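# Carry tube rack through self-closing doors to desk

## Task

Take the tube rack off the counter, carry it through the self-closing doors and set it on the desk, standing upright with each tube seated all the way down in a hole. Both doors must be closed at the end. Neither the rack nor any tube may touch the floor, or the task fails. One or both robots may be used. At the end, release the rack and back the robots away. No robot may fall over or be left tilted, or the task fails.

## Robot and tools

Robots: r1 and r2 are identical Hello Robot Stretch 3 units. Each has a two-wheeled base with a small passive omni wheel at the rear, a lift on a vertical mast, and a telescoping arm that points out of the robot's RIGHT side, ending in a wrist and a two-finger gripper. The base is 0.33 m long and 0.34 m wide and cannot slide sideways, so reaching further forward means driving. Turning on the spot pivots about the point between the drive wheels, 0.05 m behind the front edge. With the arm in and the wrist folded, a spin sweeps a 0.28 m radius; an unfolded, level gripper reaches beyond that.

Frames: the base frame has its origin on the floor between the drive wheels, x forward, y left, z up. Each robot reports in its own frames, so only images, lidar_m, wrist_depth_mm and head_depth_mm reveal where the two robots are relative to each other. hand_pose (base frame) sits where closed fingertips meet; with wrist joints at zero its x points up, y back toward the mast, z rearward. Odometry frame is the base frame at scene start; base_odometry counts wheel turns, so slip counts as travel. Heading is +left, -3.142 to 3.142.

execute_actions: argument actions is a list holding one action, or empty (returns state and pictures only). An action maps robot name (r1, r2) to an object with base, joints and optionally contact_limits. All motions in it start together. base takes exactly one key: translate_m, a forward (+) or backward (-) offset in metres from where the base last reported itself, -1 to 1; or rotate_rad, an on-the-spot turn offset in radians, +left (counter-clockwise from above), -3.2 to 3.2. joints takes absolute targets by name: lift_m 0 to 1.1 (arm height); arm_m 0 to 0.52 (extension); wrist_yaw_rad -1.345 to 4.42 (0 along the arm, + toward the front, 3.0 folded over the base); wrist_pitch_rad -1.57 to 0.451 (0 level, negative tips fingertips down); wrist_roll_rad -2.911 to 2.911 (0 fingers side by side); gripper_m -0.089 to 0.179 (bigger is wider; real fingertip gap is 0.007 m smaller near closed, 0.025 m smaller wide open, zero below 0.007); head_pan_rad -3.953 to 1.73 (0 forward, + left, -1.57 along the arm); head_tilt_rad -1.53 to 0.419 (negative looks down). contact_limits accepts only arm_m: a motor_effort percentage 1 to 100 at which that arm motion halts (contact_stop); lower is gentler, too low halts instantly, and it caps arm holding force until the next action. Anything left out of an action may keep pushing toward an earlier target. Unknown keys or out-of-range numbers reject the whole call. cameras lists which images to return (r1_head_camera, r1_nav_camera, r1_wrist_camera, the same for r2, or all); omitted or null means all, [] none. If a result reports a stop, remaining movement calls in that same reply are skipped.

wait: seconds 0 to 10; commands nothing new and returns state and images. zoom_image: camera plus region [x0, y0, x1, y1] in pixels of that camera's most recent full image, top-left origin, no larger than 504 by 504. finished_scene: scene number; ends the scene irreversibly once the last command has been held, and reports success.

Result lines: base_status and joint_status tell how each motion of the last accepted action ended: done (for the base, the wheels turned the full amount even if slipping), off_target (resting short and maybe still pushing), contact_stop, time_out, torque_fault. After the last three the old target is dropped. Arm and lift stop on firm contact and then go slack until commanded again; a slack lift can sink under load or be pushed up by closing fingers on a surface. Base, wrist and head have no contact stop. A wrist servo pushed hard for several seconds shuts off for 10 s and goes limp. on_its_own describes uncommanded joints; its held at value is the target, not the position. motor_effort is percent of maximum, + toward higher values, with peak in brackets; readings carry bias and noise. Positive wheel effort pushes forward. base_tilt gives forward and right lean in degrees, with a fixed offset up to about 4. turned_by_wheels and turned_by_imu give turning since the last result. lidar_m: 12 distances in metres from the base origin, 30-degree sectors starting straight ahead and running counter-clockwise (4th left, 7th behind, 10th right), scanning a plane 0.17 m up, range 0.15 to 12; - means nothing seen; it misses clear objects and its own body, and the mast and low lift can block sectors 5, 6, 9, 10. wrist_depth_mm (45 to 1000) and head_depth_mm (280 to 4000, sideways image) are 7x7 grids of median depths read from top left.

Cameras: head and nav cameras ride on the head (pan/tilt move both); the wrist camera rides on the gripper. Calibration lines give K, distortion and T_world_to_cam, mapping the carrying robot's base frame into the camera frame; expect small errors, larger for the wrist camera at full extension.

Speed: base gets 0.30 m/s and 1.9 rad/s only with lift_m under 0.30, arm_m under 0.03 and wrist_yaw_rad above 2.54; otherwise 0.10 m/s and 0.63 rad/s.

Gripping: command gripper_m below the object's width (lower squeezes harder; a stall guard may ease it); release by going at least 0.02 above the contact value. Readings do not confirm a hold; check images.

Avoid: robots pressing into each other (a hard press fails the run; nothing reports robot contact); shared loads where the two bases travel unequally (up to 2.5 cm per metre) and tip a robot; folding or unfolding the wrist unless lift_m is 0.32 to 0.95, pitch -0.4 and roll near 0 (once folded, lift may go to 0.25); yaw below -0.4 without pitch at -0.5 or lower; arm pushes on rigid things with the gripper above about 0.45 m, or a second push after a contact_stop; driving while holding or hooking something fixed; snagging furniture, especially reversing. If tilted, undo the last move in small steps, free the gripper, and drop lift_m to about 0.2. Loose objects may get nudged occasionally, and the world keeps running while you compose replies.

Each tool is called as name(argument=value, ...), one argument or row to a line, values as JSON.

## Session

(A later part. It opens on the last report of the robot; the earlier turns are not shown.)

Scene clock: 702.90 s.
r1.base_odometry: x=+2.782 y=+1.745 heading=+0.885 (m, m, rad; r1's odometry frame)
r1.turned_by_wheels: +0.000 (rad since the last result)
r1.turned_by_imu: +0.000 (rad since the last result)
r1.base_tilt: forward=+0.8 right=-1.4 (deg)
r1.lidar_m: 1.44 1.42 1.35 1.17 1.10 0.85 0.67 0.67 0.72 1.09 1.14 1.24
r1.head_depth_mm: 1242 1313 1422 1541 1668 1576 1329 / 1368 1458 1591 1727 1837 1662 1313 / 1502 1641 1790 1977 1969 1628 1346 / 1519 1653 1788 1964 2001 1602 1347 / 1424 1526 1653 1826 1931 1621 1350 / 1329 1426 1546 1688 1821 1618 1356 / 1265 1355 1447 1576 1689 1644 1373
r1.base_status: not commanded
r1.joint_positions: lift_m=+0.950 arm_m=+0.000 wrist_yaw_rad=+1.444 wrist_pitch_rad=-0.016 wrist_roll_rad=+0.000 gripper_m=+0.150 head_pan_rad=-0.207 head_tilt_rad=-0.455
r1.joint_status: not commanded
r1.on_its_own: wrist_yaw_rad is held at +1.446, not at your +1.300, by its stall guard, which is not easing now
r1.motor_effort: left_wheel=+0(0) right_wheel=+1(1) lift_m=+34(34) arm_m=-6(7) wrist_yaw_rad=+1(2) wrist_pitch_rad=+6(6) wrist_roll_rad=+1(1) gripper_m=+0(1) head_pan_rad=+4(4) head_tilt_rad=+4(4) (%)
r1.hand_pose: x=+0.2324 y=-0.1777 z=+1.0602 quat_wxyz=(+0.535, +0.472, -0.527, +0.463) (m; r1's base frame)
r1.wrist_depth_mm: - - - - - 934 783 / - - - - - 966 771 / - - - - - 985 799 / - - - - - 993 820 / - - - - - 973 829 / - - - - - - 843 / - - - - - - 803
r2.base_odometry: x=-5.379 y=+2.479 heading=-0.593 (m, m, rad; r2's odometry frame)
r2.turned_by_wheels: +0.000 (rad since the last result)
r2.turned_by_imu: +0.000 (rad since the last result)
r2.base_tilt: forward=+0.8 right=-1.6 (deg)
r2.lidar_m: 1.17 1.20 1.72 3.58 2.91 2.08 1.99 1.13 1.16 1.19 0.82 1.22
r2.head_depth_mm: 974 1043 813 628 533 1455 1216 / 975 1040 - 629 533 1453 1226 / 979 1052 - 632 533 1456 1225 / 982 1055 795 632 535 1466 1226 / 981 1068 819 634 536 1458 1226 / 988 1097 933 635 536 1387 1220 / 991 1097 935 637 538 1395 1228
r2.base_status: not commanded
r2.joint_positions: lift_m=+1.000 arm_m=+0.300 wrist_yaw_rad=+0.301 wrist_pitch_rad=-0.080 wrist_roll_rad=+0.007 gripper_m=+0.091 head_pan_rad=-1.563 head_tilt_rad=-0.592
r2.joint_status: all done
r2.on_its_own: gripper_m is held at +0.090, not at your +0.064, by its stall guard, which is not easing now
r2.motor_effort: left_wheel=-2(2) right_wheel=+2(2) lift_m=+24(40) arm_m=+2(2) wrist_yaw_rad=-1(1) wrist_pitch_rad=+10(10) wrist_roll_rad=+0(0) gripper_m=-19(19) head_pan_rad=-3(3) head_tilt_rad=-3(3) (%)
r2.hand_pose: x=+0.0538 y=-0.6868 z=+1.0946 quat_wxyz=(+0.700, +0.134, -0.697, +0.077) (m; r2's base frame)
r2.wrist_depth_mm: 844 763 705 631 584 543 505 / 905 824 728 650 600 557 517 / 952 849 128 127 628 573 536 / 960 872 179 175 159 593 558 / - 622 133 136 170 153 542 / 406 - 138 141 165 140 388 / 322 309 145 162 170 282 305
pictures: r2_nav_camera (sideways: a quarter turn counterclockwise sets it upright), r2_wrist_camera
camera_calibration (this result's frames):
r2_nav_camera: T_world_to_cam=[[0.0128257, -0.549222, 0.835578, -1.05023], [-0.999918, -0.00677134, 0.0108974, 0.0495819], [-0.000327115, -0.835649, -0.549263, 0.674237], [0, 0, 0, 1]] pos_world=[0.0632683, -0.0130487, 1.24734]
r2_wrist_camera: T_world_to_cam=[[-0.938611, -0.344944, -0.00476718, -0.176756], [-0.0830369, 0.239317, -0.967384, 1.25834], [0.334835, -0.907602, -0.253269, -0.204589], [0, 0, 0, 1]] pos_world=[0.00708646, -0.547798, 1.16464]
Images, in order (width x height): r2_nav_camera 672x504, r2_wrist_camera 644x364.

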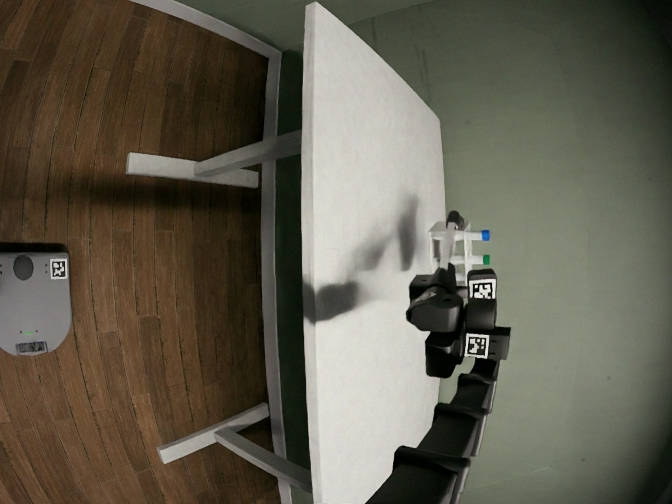

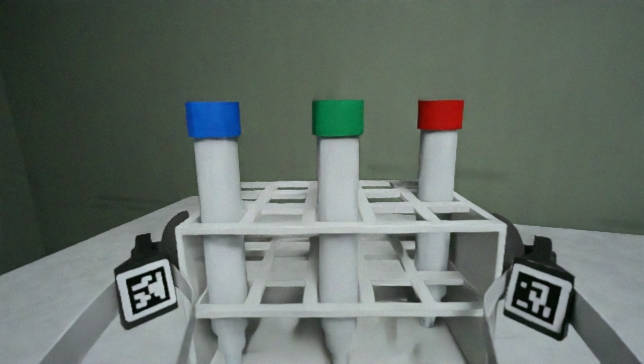

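execute_actions(
  actions=[
    {"r2":{"joints":{"lift_m":0.94}}},
  ],
  cameras=[],
)

execute_actions(
  actions=[
    {"r2":{"joints":{"lift_m":0.92}}},
  ],
  cameras=["r2_wrist_camera"],
)

Scene clock: 706.47 s.
r1.base_odometry: x=+2.782 y=+1.745 heading=+0.885 (m, m, rad; r1's odometry frame)
r1.turned_by_wheels: +0.000 (rad since the last result)
r1.turned_by_imu: -0.001 (rad since the last result)
r1.base_tilt: forward=+0.7 right=-1.4 (deg)
r1.lidar_m: 1.44 1.42 1.36 1.17 1.10 0.85 0.67 0.67 0.72 1.08 1.14 1.25
r1.head_depth_mm: 1248 1327 1410 1539 1673 1592 1333 / 1360 1468 1572 1730 1847 1689 1308 / 1509 1653 1774 1975 1977 1604 1343 / 1514 1642 1805 1970 1996 1602 1353 / 1429 1537 1666 1814 1936 1615 1348 / 1340 1429 1554 1677 1817 1616 1355 / 1273 1349 1443 1567 1706 1618 1367
r1.base_status: not commanded
r1.joint_positions: lift_m=+0.950 arm_m=+0.000 wrist_yaw_rad=+1.444 wrist_pitch_rad=-0.016 wrist_roll_rad=+0.000 gripper_m=+0.150 head_pan_rad=-0.207 head_tilt_rad=-0.455
r1.joint_status: not commanded
r1.on_its_own: wrist_yaw_rad is held at +1.446, not at your +1.300, by its stall guard, which is not easing now
r1.motor_effort: left_wheel=+0(0) right_wheel=+1(2) lift_m=+35(34) arm_m=-6(6) wrist_yaw_rad=+2(2) wrist_pitch_rad=+6(7) wrist_roll_rad=+0(0) gripper_m=+1(0) head_pan_rad=+4(4) head_tilt_rad=+4(4) (%)
r1.hand_pose: x=+0.2324 y=-0.1777 z=+1.0602 quat_wxyz=(+0.535, +0.472, -0.527, +0.463) (m; r1's base frame)
r1.wrist_depth_mm: - - - - - 946 775 / - - - - - 976 781 / - - - - - 985 803 / - - - - - 992 808 / - - - - - 955 820 / - - - - - - 827 / - - - - - - 808
r2.base_odometry: x=-5.379 y=+2.479 heading=-0.593 (m, m, rad; r2's odometry frame)
r2.turned_by_wheels: +0.000 (rad since the last result)
r2.turned_by_imu: +0.000 (rad since the last result)
r2.base_tilt: forward=+1.0 right=-1.7 (deg)
r2.lidar_m: 1.17 1.20 1.73 3.58 2.92 2.08 1.99 1.13 1.16 1.19 0.82 1.22
r2.head_depth_mm: 969 1077 - 589 532 1456 1219 / 976 1078 - 578 533 1466 1224 / 981 1087 - 579 535 1462 1220 / 984 1086 703 620 535 1467 1222 / 982 1091 821 633 536 1466 1218 / 991 1091 933 635 536 1391 1221 / 992 1097 937 637 537 1390 1227
r2.base_status: not commanded
r2.joint_positions: lift_m=+0.940 arm_m=+0.300 wrist_yaw_rad=+0.301 wrist_pitch_rad=-0.080 wrist_roll_rad=+0.007 gripper_m=+0.091 head_pan_rad=-1.563 head_tilt_rad=-0.592
r2.joint_status: all done
r2.on_its_own: gripper_m is held at +0.090, not at your +0.064, by its stall guard, which is not easing now
r2.motor_effort: left_wheel=-2(2) right_wheel=+2(2) lift_m=+24(26) arm_m=+1(2) wrist_yaw_rad=-1(1) wrist_pitch_rad=+10(10) wrist_roll_rad=+0(0) gripper_m=-19(19) head_pan_rad=-3(2) head_tilt_rad=-3(3) (%)
r2.hand_pose: x=+0.0538 y=-0.6868 z=+1.0346 quat_wxyz=(+0.700, +0.134, -0.697, +0.077) (m; r2's base frame)
r2.wrist_depth_mm: 855 740 697 638 577 547 504 / 900 794 727 666 602 557 518 / 936 832 128 128 636 579 534 / 994 844 177 175 159 591 553 / 412 427 133 137 168 153 386 / 296 - 138 140 166 140 281 / 239 222 146 163 170 204 222
pictures: none
No camera images: the call's "cameras" was empty. Leave "cameras" out to get every camera's image.

Scene clock: 707.37 s.
r1.base_odometry: x=+2.782 y=+1.745 heading=+0.885 (m, m, rad; r1's odometry frame)
r1.turned_by_wheels: +0.000 (rad since the last result)
r1.turned_by_imu: +0.000 (rad since the last result)
r1.base_tilt: forward=+0.9 right=-1.5 (deg)
r1.lidar_m: 1.44 1.42 1.35 1.16 1.10 0.85 0.67 0.67 0.72 1.09 1.14 1.24
r1.head_depth_mm: 1242 1311 1415 1526 1651 1579 1328 / 1359 1454 1578 1726 1831 1687 1315 / 1503 1636 1795 1981 2001 1609 1351 / 1519 1655 1776 1960 2008 1599 1355 / 1430 1530 1669 1823 1914 1605 1358 / 1340 1435 1552 1692 1820 1623 1363 / 1272 1351 1449 1567 1700 1628 1357
r1.base_status: not commanded
r1.joint_positions: lift_m=+0.950 arm_m=+0.000 wrist_yaw_rad=+1.444 wrist_pitch_rad=-0.016 wrist_roll_rad=+0.000 gripper_m=+0.150 head_pan_rad=-0.207 head_tilt_rad=-0.455
r1.joint_status: not commanded
r1.on_its_own: wrist_yaw_rad is held at +1.446, not at your +1.300, by its stall guard, which is not easing now
r1.motor_effort: left_wheel=+0(0) right_wheel=+1(0) lift_m=+34(34) arm_m=-6(7) wrist_yaw_rad=+1(1) wrist_pitch_rad=+6(5) wrist_roll_rad=+1(1) gripper_m=+0(1) head_pan_rad=+4(4) head_tilt_rad=+4(4) (%)
r1.hand_pose: x=+0.2324 y=-0.1777 z=+1.0602 quat_wxyz=(+0.535, +0.472, -0.527, +0.463) (m; r1's base frame)
r1.wrist_depth_mm: - - - - - 936 773 / - - - - - 962 785 / - - - - - 992 795 / - - - - - - 812 / - - - - - 953 825 / - - - - - - 834 / - - - - - - 826
r2.base_odometry: x=-5.379 y=+2.479 heading=-0.593 (m, m, rad; r2's odometry frame)
r2.turned_by_wheels: +0.000 (rad since the last result)
r2.turned_by_imu: +0.000 (rad since the last result)
r2.base_tilt: forward=+0.9 right=-1.6 (deg)
r2.lidar_m: 1.17 1.20 1.72 3.58 2.90 2.08 1.99 1.13 1.16 1.19 0.82 1.22
r2.head_depth_mm: 972 1074 1057 - 1067 1457 1220 / 976 1078 1064 577 533 1460 1224 / 982 1081 1032 - 535 1458 1222 / 988 1084 734 605 535 1466 1225 / 985 1089 929 634 536 1469 1224 / 987 1096 932 635 537 1388 1224 / 992 1097 934 636 537 1395 1227
r2.base_status: not commanded
r2.joint_positions: lift_m=+0.920 arm_m=+0.300 wrist_yaw_rad=+0.301 wrist_pitch_rad=-0.080 wrist_roll_rad=+0.007 gripper_m=+0.091 head_pan_rad=-1.563 head_tilt_rad=-0.592
r2.joint_status: all done
r2.on_its_own: gripper_m is held at +0.090, not at your +0.064, by its stall guard, which is not easing now
r2.motor_effort: left_wheel=-2(2) right_wheel=+2(2) lift_m=+24(27) arm_m=+2(2) wrist_yaw_rad=-1(1) wrist_pitch_rad=+10(10) wrist_roll_rad=+0(0) gripper_m=-19(20) head_pan_rad=-2(3) head_tilt_rad=-3(3) (%)
r2.hand_pose: x=+0.0538 y=-0.6868 z=+1.0146 quat_wxyz=(+0.700, +0.134, -0.697, +0.077) (m; r2's base frame)
r2.wrist_depth_mm: 865 766 709 621 588 544 503 / 905 804 715 649 604 557 519 / 944 830 128 127 623 572 533 / 981 596 178 174 158 548 538 / 363 376 133 136 169 154 340 / 257 - 138 141 165 140 246 / 210 195 146 163 170 179 192
pictures: r2_wrist_camera
camera_calibration (this result's frames):
r2_wrist_camera: T_world_to_cam=[[-0.938611, -0.344945, -0.00476713, -0.177138], [-0.083037, 0.239317, -0.967384, 1.18094], [0.334835, -0.907602, -0.253269, -0.224853], [0, 0, 0, 1]] pos_world=[0.00708649, -0.547799, 1.08463]
Images, in order (width x height): r2_wrist_camera 644x364.

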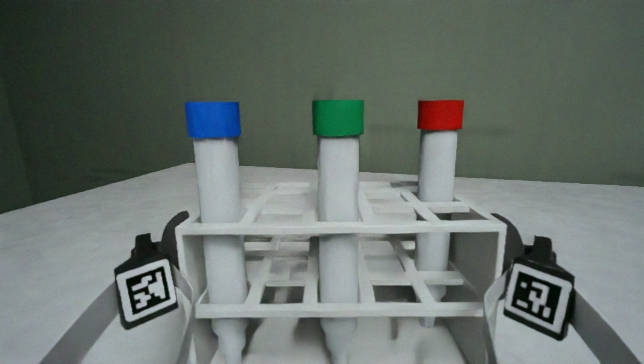

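execute_actions(
  actions=[
    {"r2":{"joints":{"lift_m":0.905}}},
  ],
  cameras=[],
)

execute_actions(
  actions=[
    {"r2":{"joints":{"lift_m":0.89}}},
  ],
  cameras=["r2_wrist_camera"],
)

Scene clock: 710.70 s.
r1.base_odometry: x=+2.782 y=+1.745 heading=+0.885 (m, m, rad; r1's odometry frame)
r1.turned_by_wheels: +0.000 (rad since the last result)
r1.turned_by_imu: -0.001 (rad since the last result)
r1.base_tilt: forward=+1.0 right=-1.5 (deg)
r1.lidar_m: 1.44 1.42 1.36 1.17 1.10 0.85 0.68 0.67 0.72 1.09 1.14 1.24
r1.head_depth_mm: 1240 1317 1427 1520 1651 1593 1324 / 1361 1468 1571 1713 1871 1676 1309 / 1508 1642 1787 1964 1965 1618 1344 / 1504 1652 1789 1968 1993 1606 1351 / 1421 1537 1668 1809 1947 1614 1352 / 1348 1444 1553 1686 1827 1606 1362 / 1269 1357 1448 1572 1693 1638 1363
r1.base_status: not commanded
r1.joint_positions: lift_m=+0.950 arm_m=+0.000 wrist_yaw_rad=+1.444 wrist_pitch_rad=-0.016 wrist_roll_rad=+0.000 gripper_m=+0.150 head_pan_rad=-0.207 head_tilt_rad=-0.455
r1.joint_status: not commanded
r1.on_its_own: wrist_yaw_rad is held at +1.446, not at your +1.300, by its stall guard, which is not easing now
r1.motor_effort: left_wheel=+0(0) right_wheel=+1(0) lift_m=+34(34) arm_m=-6(6) wrist_yaw_rad=+1(1) wrist_pitch_rad=+6(6) wrist_roll_rad=+0(1) gripper_m=+1(1) head_pan_rad=+4(4) head_tilt_rad=+3(4) (%)
r1.hand_pose: x=+0.2324 y=-0.1777 z=+1.0602 quat_wxyz=(+0.535, +0.472, -0.527, +0.463) (m; r1's base frame)
r1.wrist_depth_mm: - - - - - 961 774 / - - - - - 949 776 / - - - - - 983 791 / - - - - - 992 803 / - - - - - 972 815 / - - - - - - 828 / - - - - - - 811
r2.base_odometry: x=-5.379 y=+2.479 heading=-0.593 (m, m, rad; r2's odometry frame)
r2.turned_by_wheels: +0.000 (rad since the last result)
r2.turned_by_imu: +0.000 (rad since the last result)
r2.base_tilt: forward=+1.0 right=-1.6 (deg)
r2.lidar_m: 1.17 1.20 1.72 3.58 2.90 2.08 1.99 1.13 1.16 1.19 0.82 1.22
r2.head_depth_mm: 972 1076 984 - 1599 1458 1218 / 975 1079 1067 578 533 1465 1221 / 977 1088 990 - 534 1462 1225 / 978 1085 821 605 534 1462 1223 / 983 1094 930 633 536 1465 1226 / 987 1093 935 635 537 1389 1222 / 989 1097 937 636 537 1392 1228
r2.base_status: not commanded
r2.joint_positions: lift_m=+0.905 arm_m=+0.300 wrist_yaw_rad=+0.301 wrist_pitch_rad=-0.080 wrist_roll_rad=+0.007 gripper_m=+0.091 head_pan_rad=-1.563 head_tilt_rad=-0.592
r2.joint_status: all done
r2.on_its_own: gripper_m is held at +0.090, not at your +0.064, by its stall guard, which is not easing now
r2.motor_effort: left_wheel=-2(1) right_wheel=+2(2) lift_m=+24(27) arm_m=+2(1) wrist_yaw_rad=-1(0) wrist_pitch_rad=+10(10) wrist_roll_rad=+0(0) gripper_m=-19(19) head_pan_rad=-4(2) head_tilt_rad=-3(3) (%)
r2.hand_pose: x=+0.0538 y=-0.6868 z=+0.9996 quat_wxyz=(+0.700, +0.134, -0.697, +0.077) (m; r2's base frame)
r2.wrist_depth_mm: 834 764 690 626 582 531 500 / 882 798 729 652 606 562 514 / 952 855 128 126 614 577 535 / 961 522 176 173 158 492 483 / 322 334 133 136 169 153 301 / 229 - 139 141 165 141 221 / 187 174 150 162 169 160 173
pictures: none
No camera images: the call's "cameras" was empty. Leave "cameras" out to get every camera's image.

Scene clock: 711.53 s.
r1.base_odometry: x=+2.782 y=+1.745 heading=+0.885 (m, m, rad; r1's odometry frame)
r1.turned_by_wheels: +0.000 (rad since the last result)
r1.turned_by_imu: +0.000 (rad since the last result)
r1.base_tilt: forward=+0.9 right=-1.4 (deg)
r1.lidar_m: 1.44 1.42 1.35 1.17 1.10 0.85 0.67 0.67 0.72 1.09 1.14 1.24
r1.head_depth_mm: 1240 1322 1425 1531 1673 1600 1330 / 1358 1465 1579 1739 1842 1686 1317 / 1517 1646 1808 1959 1966 1615 1347 / 1514 1642 1801 1961 1984 1606 1358 / 1429 1537 1656 1812 1916 1609 1342 / 1356 1439 1560 1679 1822 1626 1367 / 1273 1358 1463 1570 1710 1636 1368
r1.base_status: not commanded
r1.joint_positions: lift_m=+0.950 arm_m=+0.000 wrist_yaw_rad=+1.444 wrist_pitch_rad=-0.016 wrist_roll_rad=+0.000 gripper_m=+0.150 head_pan_rad=-0.207 head_tilt_rad=-0.455
r1.joint_status: not commanded
r1.on_its_own: wrist_yaw_rad is held at +1.446, not at your +1.300, by its stall guard, which is not easing now
r1.motor_effort: left_wheel=+0(0) right_wheel=+0(1) lift_m=+35(34) arm_m=-6(6) wrist_yaw_rad=+1(1) wrist_pitch_rad=+6(6) wrist_roll_rad=+0(1) gripper_m=+1(0) head_pan_rad=+4(5) head_tilt_rad=+3(4) (%)
r1.hand_pose: x=+0.2324 y=-0.1777 z=+1.0602 quat_wxyz=(+0.535, +0.472, -0.527, +0.463) (m; r1's base frame)
r1.wrist_depth_mm: - - - - - 935 767 / - - - - - 962 774 / - - - - - 977 787 / - - - - - - 809 / - - - - - 948 831 / - - - - - - 829 / - - - - - - 820
r2.base_odometry: x=-5.379 y=+2.479 heading=-0.593 (m, m, rad; r2's odometry frame)
r2.turned_by_wheels: +0.000 (rad since the last result)
r2.turned_by_imu: +0.000 (rad since the last result)
r2.base_tilt: forward=+1.0 right=-1.7 (deg)
r2.lidar_m: 1.17 1.20 1.72 3.59 2.90 2.08 1.99 1.13 1.16 1.19 0.82 1.22
r2.head_depth_mm: 973 1071 951 - 1604 1459 1216 / 978 1082 991 - 533 1451 1222 / 978 1084 994 - 535 1458 1223 / 983 1086 927 605 536 1469 1219 / 984 1091 934 633 535 1466 1228 / 991 1095 934 634 537 1388 1223 / 992 1098 936 636 537 1390 1229
r2.base_status: not commanded
r2.joint_positions: lift_m=+0.890 arm_m=+0.300 wrist_yaw_rad=+0.301 wrist_pitch_rad=-0.032 wrist_roll_rad=+0.007 gripper_m=+0.091 head_pan_rad=-1.563 head_tilt_rad=-0.592
r2.joint_status: all done
r2.on_its_own: gripper_m is held at +0.090, not at your +0.064, by its stall guard, which is not easing now
r2.motor_effort: left_wheel=-2(2) right_wheel=+2(3) lift_m=+19(21) arm_m=+3(2) wrist_yaw_rad=+0(2) wrist_pitch_rad=-6(10) wrist_roll_rad=+0(0) gripper_m=-19(20) head_pan_rad=-3(2) head_tilt_rad=-3(3) (%)
r2.hand_pose: x=+0.0544 y=-0.6886 z=+0.9969 quat_wxyz=(+0.698, +0.118, -0.700, +0.094) (m; r2's base frame)
r2.wrist_depth_mm: 862 777 691 642 587 549 505 / 902 803 716 649 618 564 523 / 949 829 128 127 631 569 531 / 962 601 156 154 160 576 534 / 342 341 134 136 169 153 318 / 232 - 138 139 158 141 224 / 186 172 149 162 169 158 171
pictures: r2_wrist_camera
camera_calibration (this result's frames):
r2_wrist_camera: T_world_to_cam=[[-0.938558, -0.345114, -0.00235281, -0.17984], [-0.0692672, 0.195046, -0.978345, 1.14399], [0.338099, -0.91807, -0.206967, -0.284644], [0, 0, 0, 1]] pos_world=[0.00668899, -0.54652, 1.05988]
Images, in order (width x height): r2_wrist_camera 644x364.

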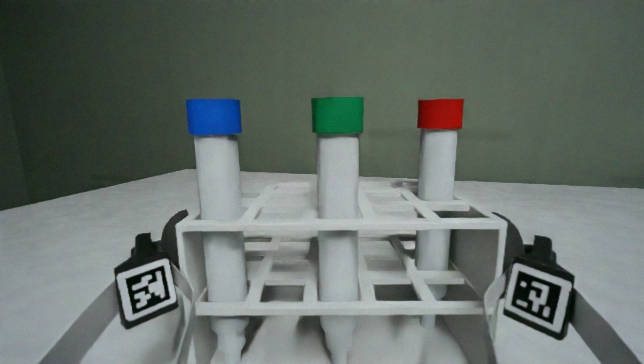

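Contact. Release.

execute_actions(
  actions=[
    {"r2":{"joints":{"lift_m":0.9,"gripper_m":0.179}}},
  ],
  cameras=[],
)

execute_actions(
  actions=[
    {"r2":{"joints":{"arm_m":0.1}}},
  ],
  cameras=["r2_wrist_camera","r2_nav_camera"],
)

Scene clock: 715.13 s.
r1.base_odometry: x=+2.782 y=+1.745 heading=+0.885 (m, m, rad; r1's odometry frame)
r1.turned_by_wheels: +0.000 (rad since the last result)
r1.turned_by_imu: -0.001 (rad since the last result)
r1.base_tilt: forward=+0.8 right=-1.4 (deg)
r1.lidar_m: 1.44 1.42 1.36 1.17 1.10 0.85 0.67 0.67 0.72 1.09 1.14 1.24
r1.head_depth_mm: 1241 1316 1414 1535 1652 1588 1332 / 1374 1469 1570 1715 1853 1693 1312 / 1514 1629 1784 1968 1977 1618 1346 / 1515 1634 1809 1959 1994 1598 1347 / 1427 1526 1664 1815 1925 1633 1362 / 1346 1437 1550 1680 1831 1623 1353 / 1272 1345 1454 1553 1716 1631 1357
r1.base_status: not commanded
r1.joint_positions: lift_m=+0.950 arm_m=+0.000 wrist_yaw_rad=+1.444 wrist_pitch_rad=-0.016 wrist_roll_rad=+0.000 gripper_m=+0.150 head_pan_rad=-0.207 head_tilt_rad=-0.455
r1.joint_status: not commanded
r1.on_its_own: wrist_yaw_rad is held at +1.446, not at your +1.300, by its stall guard, which is not easing now
r1.motor_effort: left_wheel=+0(0) right_wheel=+1(0) lift_m=+34(34) arm_m=-7(6) wrist_yaw_rad=+1(1) wrist_pitch_rad=+6(6) wrist_roll_rad=+0(1) gripper_m=+0(0) head_pan_rad=+5(4) head_tilt_rad=+3(3) (%)
r1.hand_pose: x=+0.2324 y=-0.1777 z=+1.0602 quat_wxyz=(+0.535, +0.472, -0.527, +0.463) (m; r1's base frame)
r1.wrist_depth_mm: - - - - - 947 752 / - - - - - 964 775 / - - - - - - 791 / - - - - - - 799 / - - - - - 951 823 / - - - - - - 830 / - - - - - - 816
r2.base_odometry: x=-5.379 y=+2.479 heading=-0.593 (m, m, rad; r2's odometry frame)
r2.turned_by_wheels: +0.000 (rad since the last result)
r2.turned_by_imu: +0.000 (rad since the last result)
r2.base_tilt: forward=+1.0 right=-1.6 (deg)
r2.lidar_m: 1.17 1.20 1.72 3.59 2.90 2.09 1.99 1.13 1.16 1.19 0.82 1.22
r2.head_depth_mm: 972 1075 987 - 1617 1455 1219 / 974 1078 1063 - 533 1462 1219 / 979 1083 995 - 535 1463 1223 / 981 1085 726 603 534 1464 1224 / 985 1089 932 633 535 1469 1220 / 987 1092 933 636 537 1381 1221 / 992 1098 937 638 538 1394 1226
r2.base_status: not commanded
r2.joint_positions: lift_m=+0.900 arm_m=+0.300 wrist_yaw_rad=+0.301 wrist_pitch_rad=-0.066 wrist_roll_rad=+0.007 gripper_m=+0.179 head_pan_rad=-1.563 head_tilt_rad=-0.592
r2.joint_status: all done
r2.motor_effort: left_wheel=-2(2) right_wheel=+2(3) lift_m=+43(43) arm_m=+2(2) wrist_yaw_rad=-1(1) wrist_pitch_rad=+5(6) wrist_roll_rad=+0(0) gripper_m=+1(83) head_pan_rad=-3(2) head_tilt_rad=-3(3) (%)
r2.hand_pose: x=+0.0540 y=-0.6874 z=+0.9974 quat_wxyz=(+0.700, +0.130, -0.697, +0.082) (m; r2's base frame)
r2.wrist_depth_mm: 848 767 693 633 581 538 504 / 899 804 730 650 595 567 519 / 964 836 128 128 610 566 540 / 972 531 153 152 165 507 495 / 324 347 135 136 168 263 314 / 242 212 138 140 159 196 - / 168 173 149 161 167 164 160
pictures: none
No camera images: the call's "cameras" was empty. Leave "cameras" out to get every camera's image.

Scene clock: 717.83 s.
r1.base_odometry: x=+2.782 y=+1.745 heading=+0.885 (m, m, rad; r1's odometry frame)
r1.turned_by_wheels: +0.000 (rad since the last result)
r1.turned_by_imu: -0.001 (rad since the last result)
r1.base_tilt: forward=+0.9 right=-1.6 (deg)
r1.lidar_m: 1.44 1.42 1.35 1.17 1.10 0.85 0.67 0.67 0.72 1.09 1.14 1.24
r1.head_depth_mm: 1240 1319 1412 1536 1653 1589 1335 / 1360 1453 1582 1727 1835 1687 1305 / 1514 1639 1791 1970 2005 1618 1344 / 1517 1644 1777 1981 1992 1612 1353 / 1436 1530 1663 1819 1904 1616 1361 / 1338 1424 1548 1672 1797 1634 1349 / 1272 1357 1452 1555 1699 1626 1359
r1.base_status: not commanded
r1.joint_positions: lift_m=+0.950 arm_m=+0.000 wrist_yaw_rad=+1.444 wrist_pitch_rad=-0.016 wrist_roll_rad=+0.000 gripper_m=+0.150 head_pan_rad=-0.207 head_tilt_rad=-0.455
r1.joint_status: not commanded
r1.on_its_own: wrist_yaw_rad is held at +1.446, not at your +1.300, by its stall guard, which is not easing now
r1.motor_effort: left_wheel=+0(0) right_wheel=+0(1) lift_m=+35(34) arm_m=-6(6) wrist_yaw_rad=+1(1) wrist_pitch_rad=+6(6) wrist_roll_rad=+0(1) gripper_m=+0(1) head_pan_rad=+4(4) head_tilt_rad=+4(3) (%)
r1.hand_pose: x=+0.2324 y=-0.1777 z=+1.0602 quat_wxyz=(+0.535, +0.472, -0.527, +0.463) (m; r1's base frame)
r1.wrist_depth_mm: - - - - - 944 767 / - - - - - 964 786 / - - - - - 992 802 / - - - - - 997 807 / - - - - - 952 823 / - - - - - - 839 / - - - - - - 816
r2.base_odometry: x=-5.379 y=+2.479 heading=-0.593 (m, m, rad; r2's odometry frame)
r2.turned_by_wheels: +0.000 (rad since the last result)
r2.turned_by_imu: +0.000 (rad since the last result)
r2.base_tilt: forward=+1.0 right=-1.6 (deg)
r2.lidar_m: 1.17 1.20 1.72 3.58 2.90 2.08 1.99 1.13 1.16 1.19 0.82 1.22
r2.head_depth_mm: 973 1074 921 630 - - 1221 / 974 1078 923 629 - - 1222 / 979 1080 924 661 - - 1220 / 980 1088 726 664 1644 1447 1226 / 989 1090 930 634 1085 1462 1231 / 990 1095 935 665 537 1390 1224 / 988 1095 938 637 538 1390 1223
r2.base_status: not commanded
r2.joint_positions: lift_m=+0.900 arm_m=+0.100 wrist_yaw_rad=+0.301 wrist_pitch_rad=-0.068 wrist_roll_rad=+0.007 gripper_m=+0.179 head_pan_rad=-1.563 head_tilt_rad=-0.592
r2.joint_status: all done
r2.motor_effort: left_wheel=-2(2) right_wheel=+3(2) lift_m=+43(43) arm_m=-1(2) wrist_yaw_rad=-1(1) wrist_pitch_rad=+6(6) wrist_roll_rad=+0(0) gripper_m=+0(1) head_pan_rad=-2(2) head_tilt_rad=-3(3) (%)
r2.hand_pose: x=+0.0540 y=-0.4878 z=+0.9970 quat_wxyz=(+0.700, +0.130, -0.697, +0.082) (m; r2's base frame)
r2.wrist_depth_mm: - 990 906 842 755 713 657 / - - 943 881 790 745 686 / - - 972 867 342 760 695 / - 549 525 459 342 508 507 / 320 347 311 310 305 309 313 / 239 221 225 221 220 220 - / 168 174 175 173 172 171 161
pictures: r2_nav_camera (sideways: a quarter turn counterclockwise sets it upright), r2_wrist_camera
camera_calibration (this result's frames):
r2_nav_camera: T_world_to_cam=[[0.0128258, -0.549233, 0.835571, -1.05022], [-0.999918, -0.00677161, 0.0108974, 0.0495819], [-0.000327072, -0.835642, -0.549274, 0.674252], [0, 0, 0, 1]] pos_world=[0.0632683, -0.013048, 1.24734]
r2_wrist_camera: T_world_to_cam=[[-0.938595, -0.344997, -0.00415322, -0.109077], [-0.0795612, 0.228135, -0.970373, 1.11366], [0.335723, -0.910457, -0.241575, -0.061858], [0, 0, 0, 1]] pos_world=[0.00699248, -0.348015, 1.06527]
Images, in order (width x height): r2_nav_camera 672x504, r2_wrist_camera 644x364.

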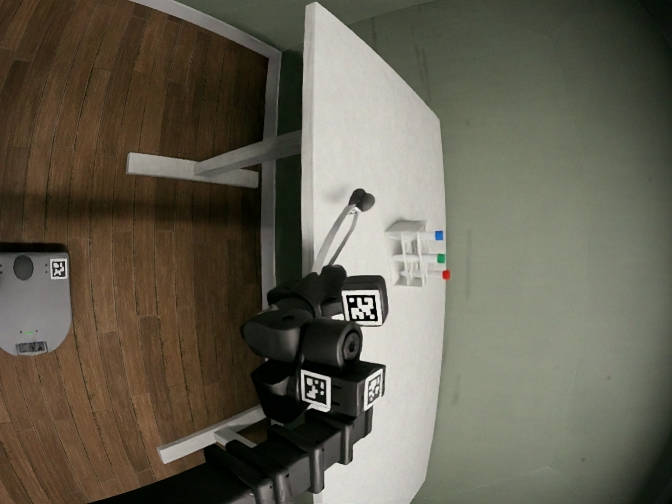

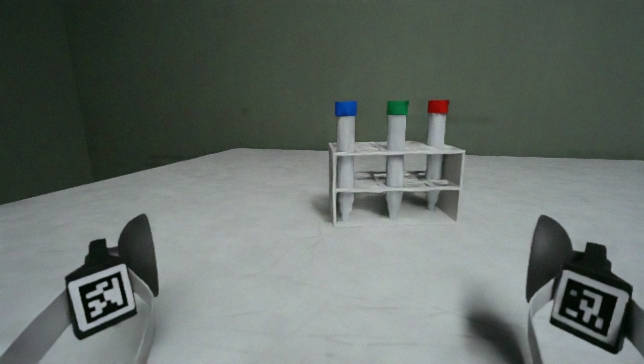

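Tubes are seated. Clear the arm and check the doors.

execute_actions(
  actions=[
    {"r2":{"joints":{"arm_m":0,"lift_m":1.0,"wrist_yaw_rad":1.5,"head_pan_rad":0.9,"head_tilt_rad":-0.2}},"r1":{"joints":{"head_pan_rad":1.7,"head_tilt_rad":-0.3}}},
  ],
  cameras=["r2_nav_camera","r1_nav_camera"],
)

Scene clock: 721.67 s.
r1.base_odometry: x=+2.782 y=+1.745 heading=+0.885 (m, m, rad; r1's odometry frame)
r1.turned_by_wheels: +0.000 (rad since the last result)
r1.turned_by_imu: -0.001 (rad since the last result)
r1.base_tilt: forward=+0.8 right=-1.4 (deg)
r1.lidar_m: 1.44 1.42 1.35 1.16 1.11 0.85 0.67 0.67 0.72 1.09 1.14 1.24
r1.head_depth_mm: 1136 1210 1296 1369 1504 1607 1497 / 1094 1174 1253 1353 1469 1583 1501 / 1068 1136 1213 1301 1396 1518 1487 / 1038 1098 1178 1249 1350 1459 1497 / 1012 1072 1139 1215 1309 1404 1504 / 987 1042 1108 1183 1256 - - / 965 1014 1082 1147 1227 - -
r1.base_status: not commanded
r1.joint_positions: lift_m=+0.950 arm_m=+0.000 wrist_yaw_rad=+1.444 wrist_pitch_rad=-0.016 wrist_roll_rad=+0.000 gripper_m=+0.150 head_pan_rad=+1.693 head_tilt_rad=-0.310
r1.joint_status: all done
r1.on_its_own: wrist_yaw_rad is held at +1.446, not at your +1.300, by its stall guard, which is not easing now
r1.motor_effort: left_wheel=+0(0) right_wheel=+1(1) lift_m=+34(34) arm_m=-6(6) wrist_yaw_rad=+2(2) wrist_pitch_rad=+6(6) wrist_roll_rad=+0(0) gripper_m=+1(1) head_pan_rad=+5(56) head_tilt_rad=+6(26) (%)
r1.hand_pose: x=+0.2324 y=-0.1777 z=+1.0602 quat_wxyz=(+0.535, +0.472, -0.527, +0.463) (m; r1's base frame)
r1.wrist_depth_mm: - - - - - 938 768 / - - - - - 946 784 / - - - - - 985 796 / - - - - - - 808 / - - - - - 958 826 / - - - - - - 831 / - - - - - - 812
r2.base_odometry: x=-5.379 y=+2.479 heading=-0.593 (m, m, rad; r2's odometry frame)
r2.turned_by_wheels: +0.000 (rad since the last result)
r2.turned_by_imu: +0.000 (rad since the last result)
r2.base_tilt: forward=+0.9 right=-1.7 (deg)
r2.lidar_m: 1.17 1.20 1.73 3.59 2.91 2.08 1.99 1.13 1.16 1.19 0.82 1.22
r2.head_depth_mm: 1207 1235 1273 1306 1342 1377 1414 / 1321 1375 1421 1451 1499 1552 1538 / 1610 1651 1711 1773 1833 1902 1646 / 1794 1906 1965 2047 2145 2109 1642 / 2025 2118 2216 2307 2419 2201 1642 / 2355 2487 2610 2788 2882 2200 1643 / 2728 3137 3342 3499 3336 2216 1647
r2.base_status: not commanded
r2.joint_positions: lift_m=+1.000 arm_m=+0.002 wrist_yaw_rad=+1.497 wrist_pitch_rad=-0.068 wrist_roll_rad=+0.007 gripper_m=+0.179 head_pan_rad=+0.893 head_tilt_rad=-0.211
r2.joint_status: all done
joint sent to its limit — the command would take r2.arm_m past its lower limit, so that joint was sent only as far as its limit.
r2.motor_effort: left_wheel=-1(1) right_wheel=+2(2) lift_m=+43(51) arm_m=-2(3) wrist_yaw_rad=+1(1) wrist_pitch_rad=+6(6) wrist_roll_rad=+0(0) gripper_m=+0(1) head_pan_rad=+3(28) head_tilt_rad=+4(24) (%)
r2.hand_pose: x=+0.2320 y=-0.1661 z=+1.0969 quat_wxyz=(+0.533, +0.500, -0.503, +0.462) (m; r2's base frame)
r2.wrist_depth_mm: 968 - - - - - - / - - - - - - - / - - - - - - - / - - - - - - - / - - - - - - - / - - - - - 447 - / - - - - - - 300
pictures: r1_nav_camera (sideways: a quarter turn counterclockwise sets it upright), r2_nav_camera (sideways: a quarter turn counterclockwise sets it upright)
camera_calibration (this result's frames):
r1_nav_camera: T_world_to_cam=[[0.0136615, 0.341799, 0.939674, -1.17837], [0.996359, 0.074438, -0.0415619, 0.0953548], [-0.0841532, 0.93682, -0.339538, 0.398344], [0, 0, 0, 1]] pos_world=[-0.0453874, 0.0224921, 1.2465]
r2_nav_camera: T_world_to_cam=[[0.11789, 0.160133, 0.98003, -1.23939], [0.775716, -0.631006, 0.00979118, 0.0401855], [0.619973, 0.759071, -0.198607, 0.214126], [0, 0, 0, 1]] pos_world=[-0.017813, 0.0612878, 1.25677]
Images, in order (width x height): r1_nav_camera 672x504, r2_nav_camera 672x504.

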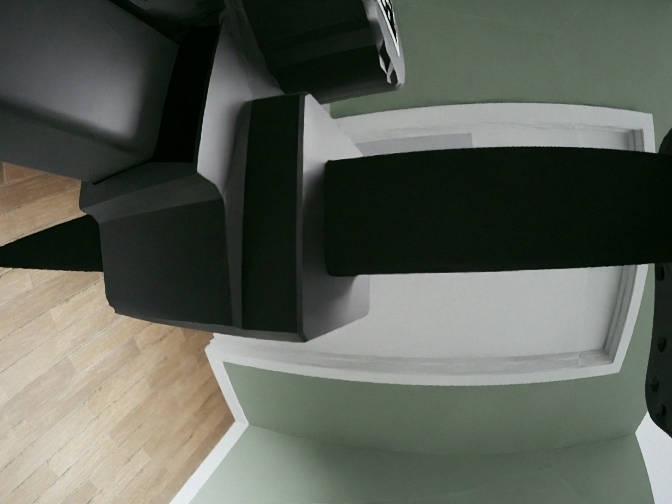

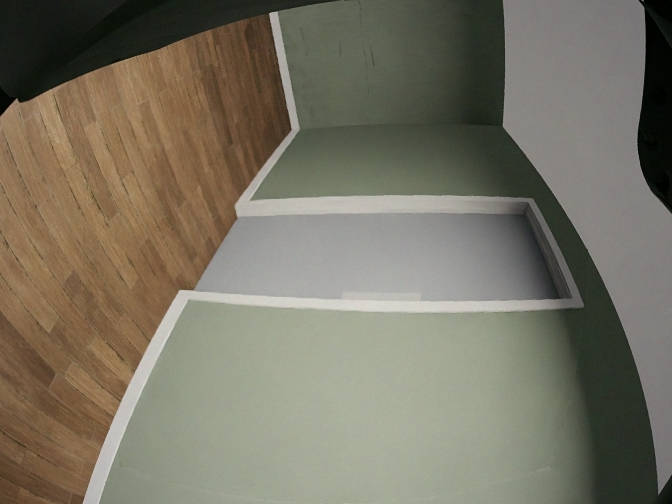

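Both shut.

finished_scene(
  scene=2,
)

The scene is finished: the task was done.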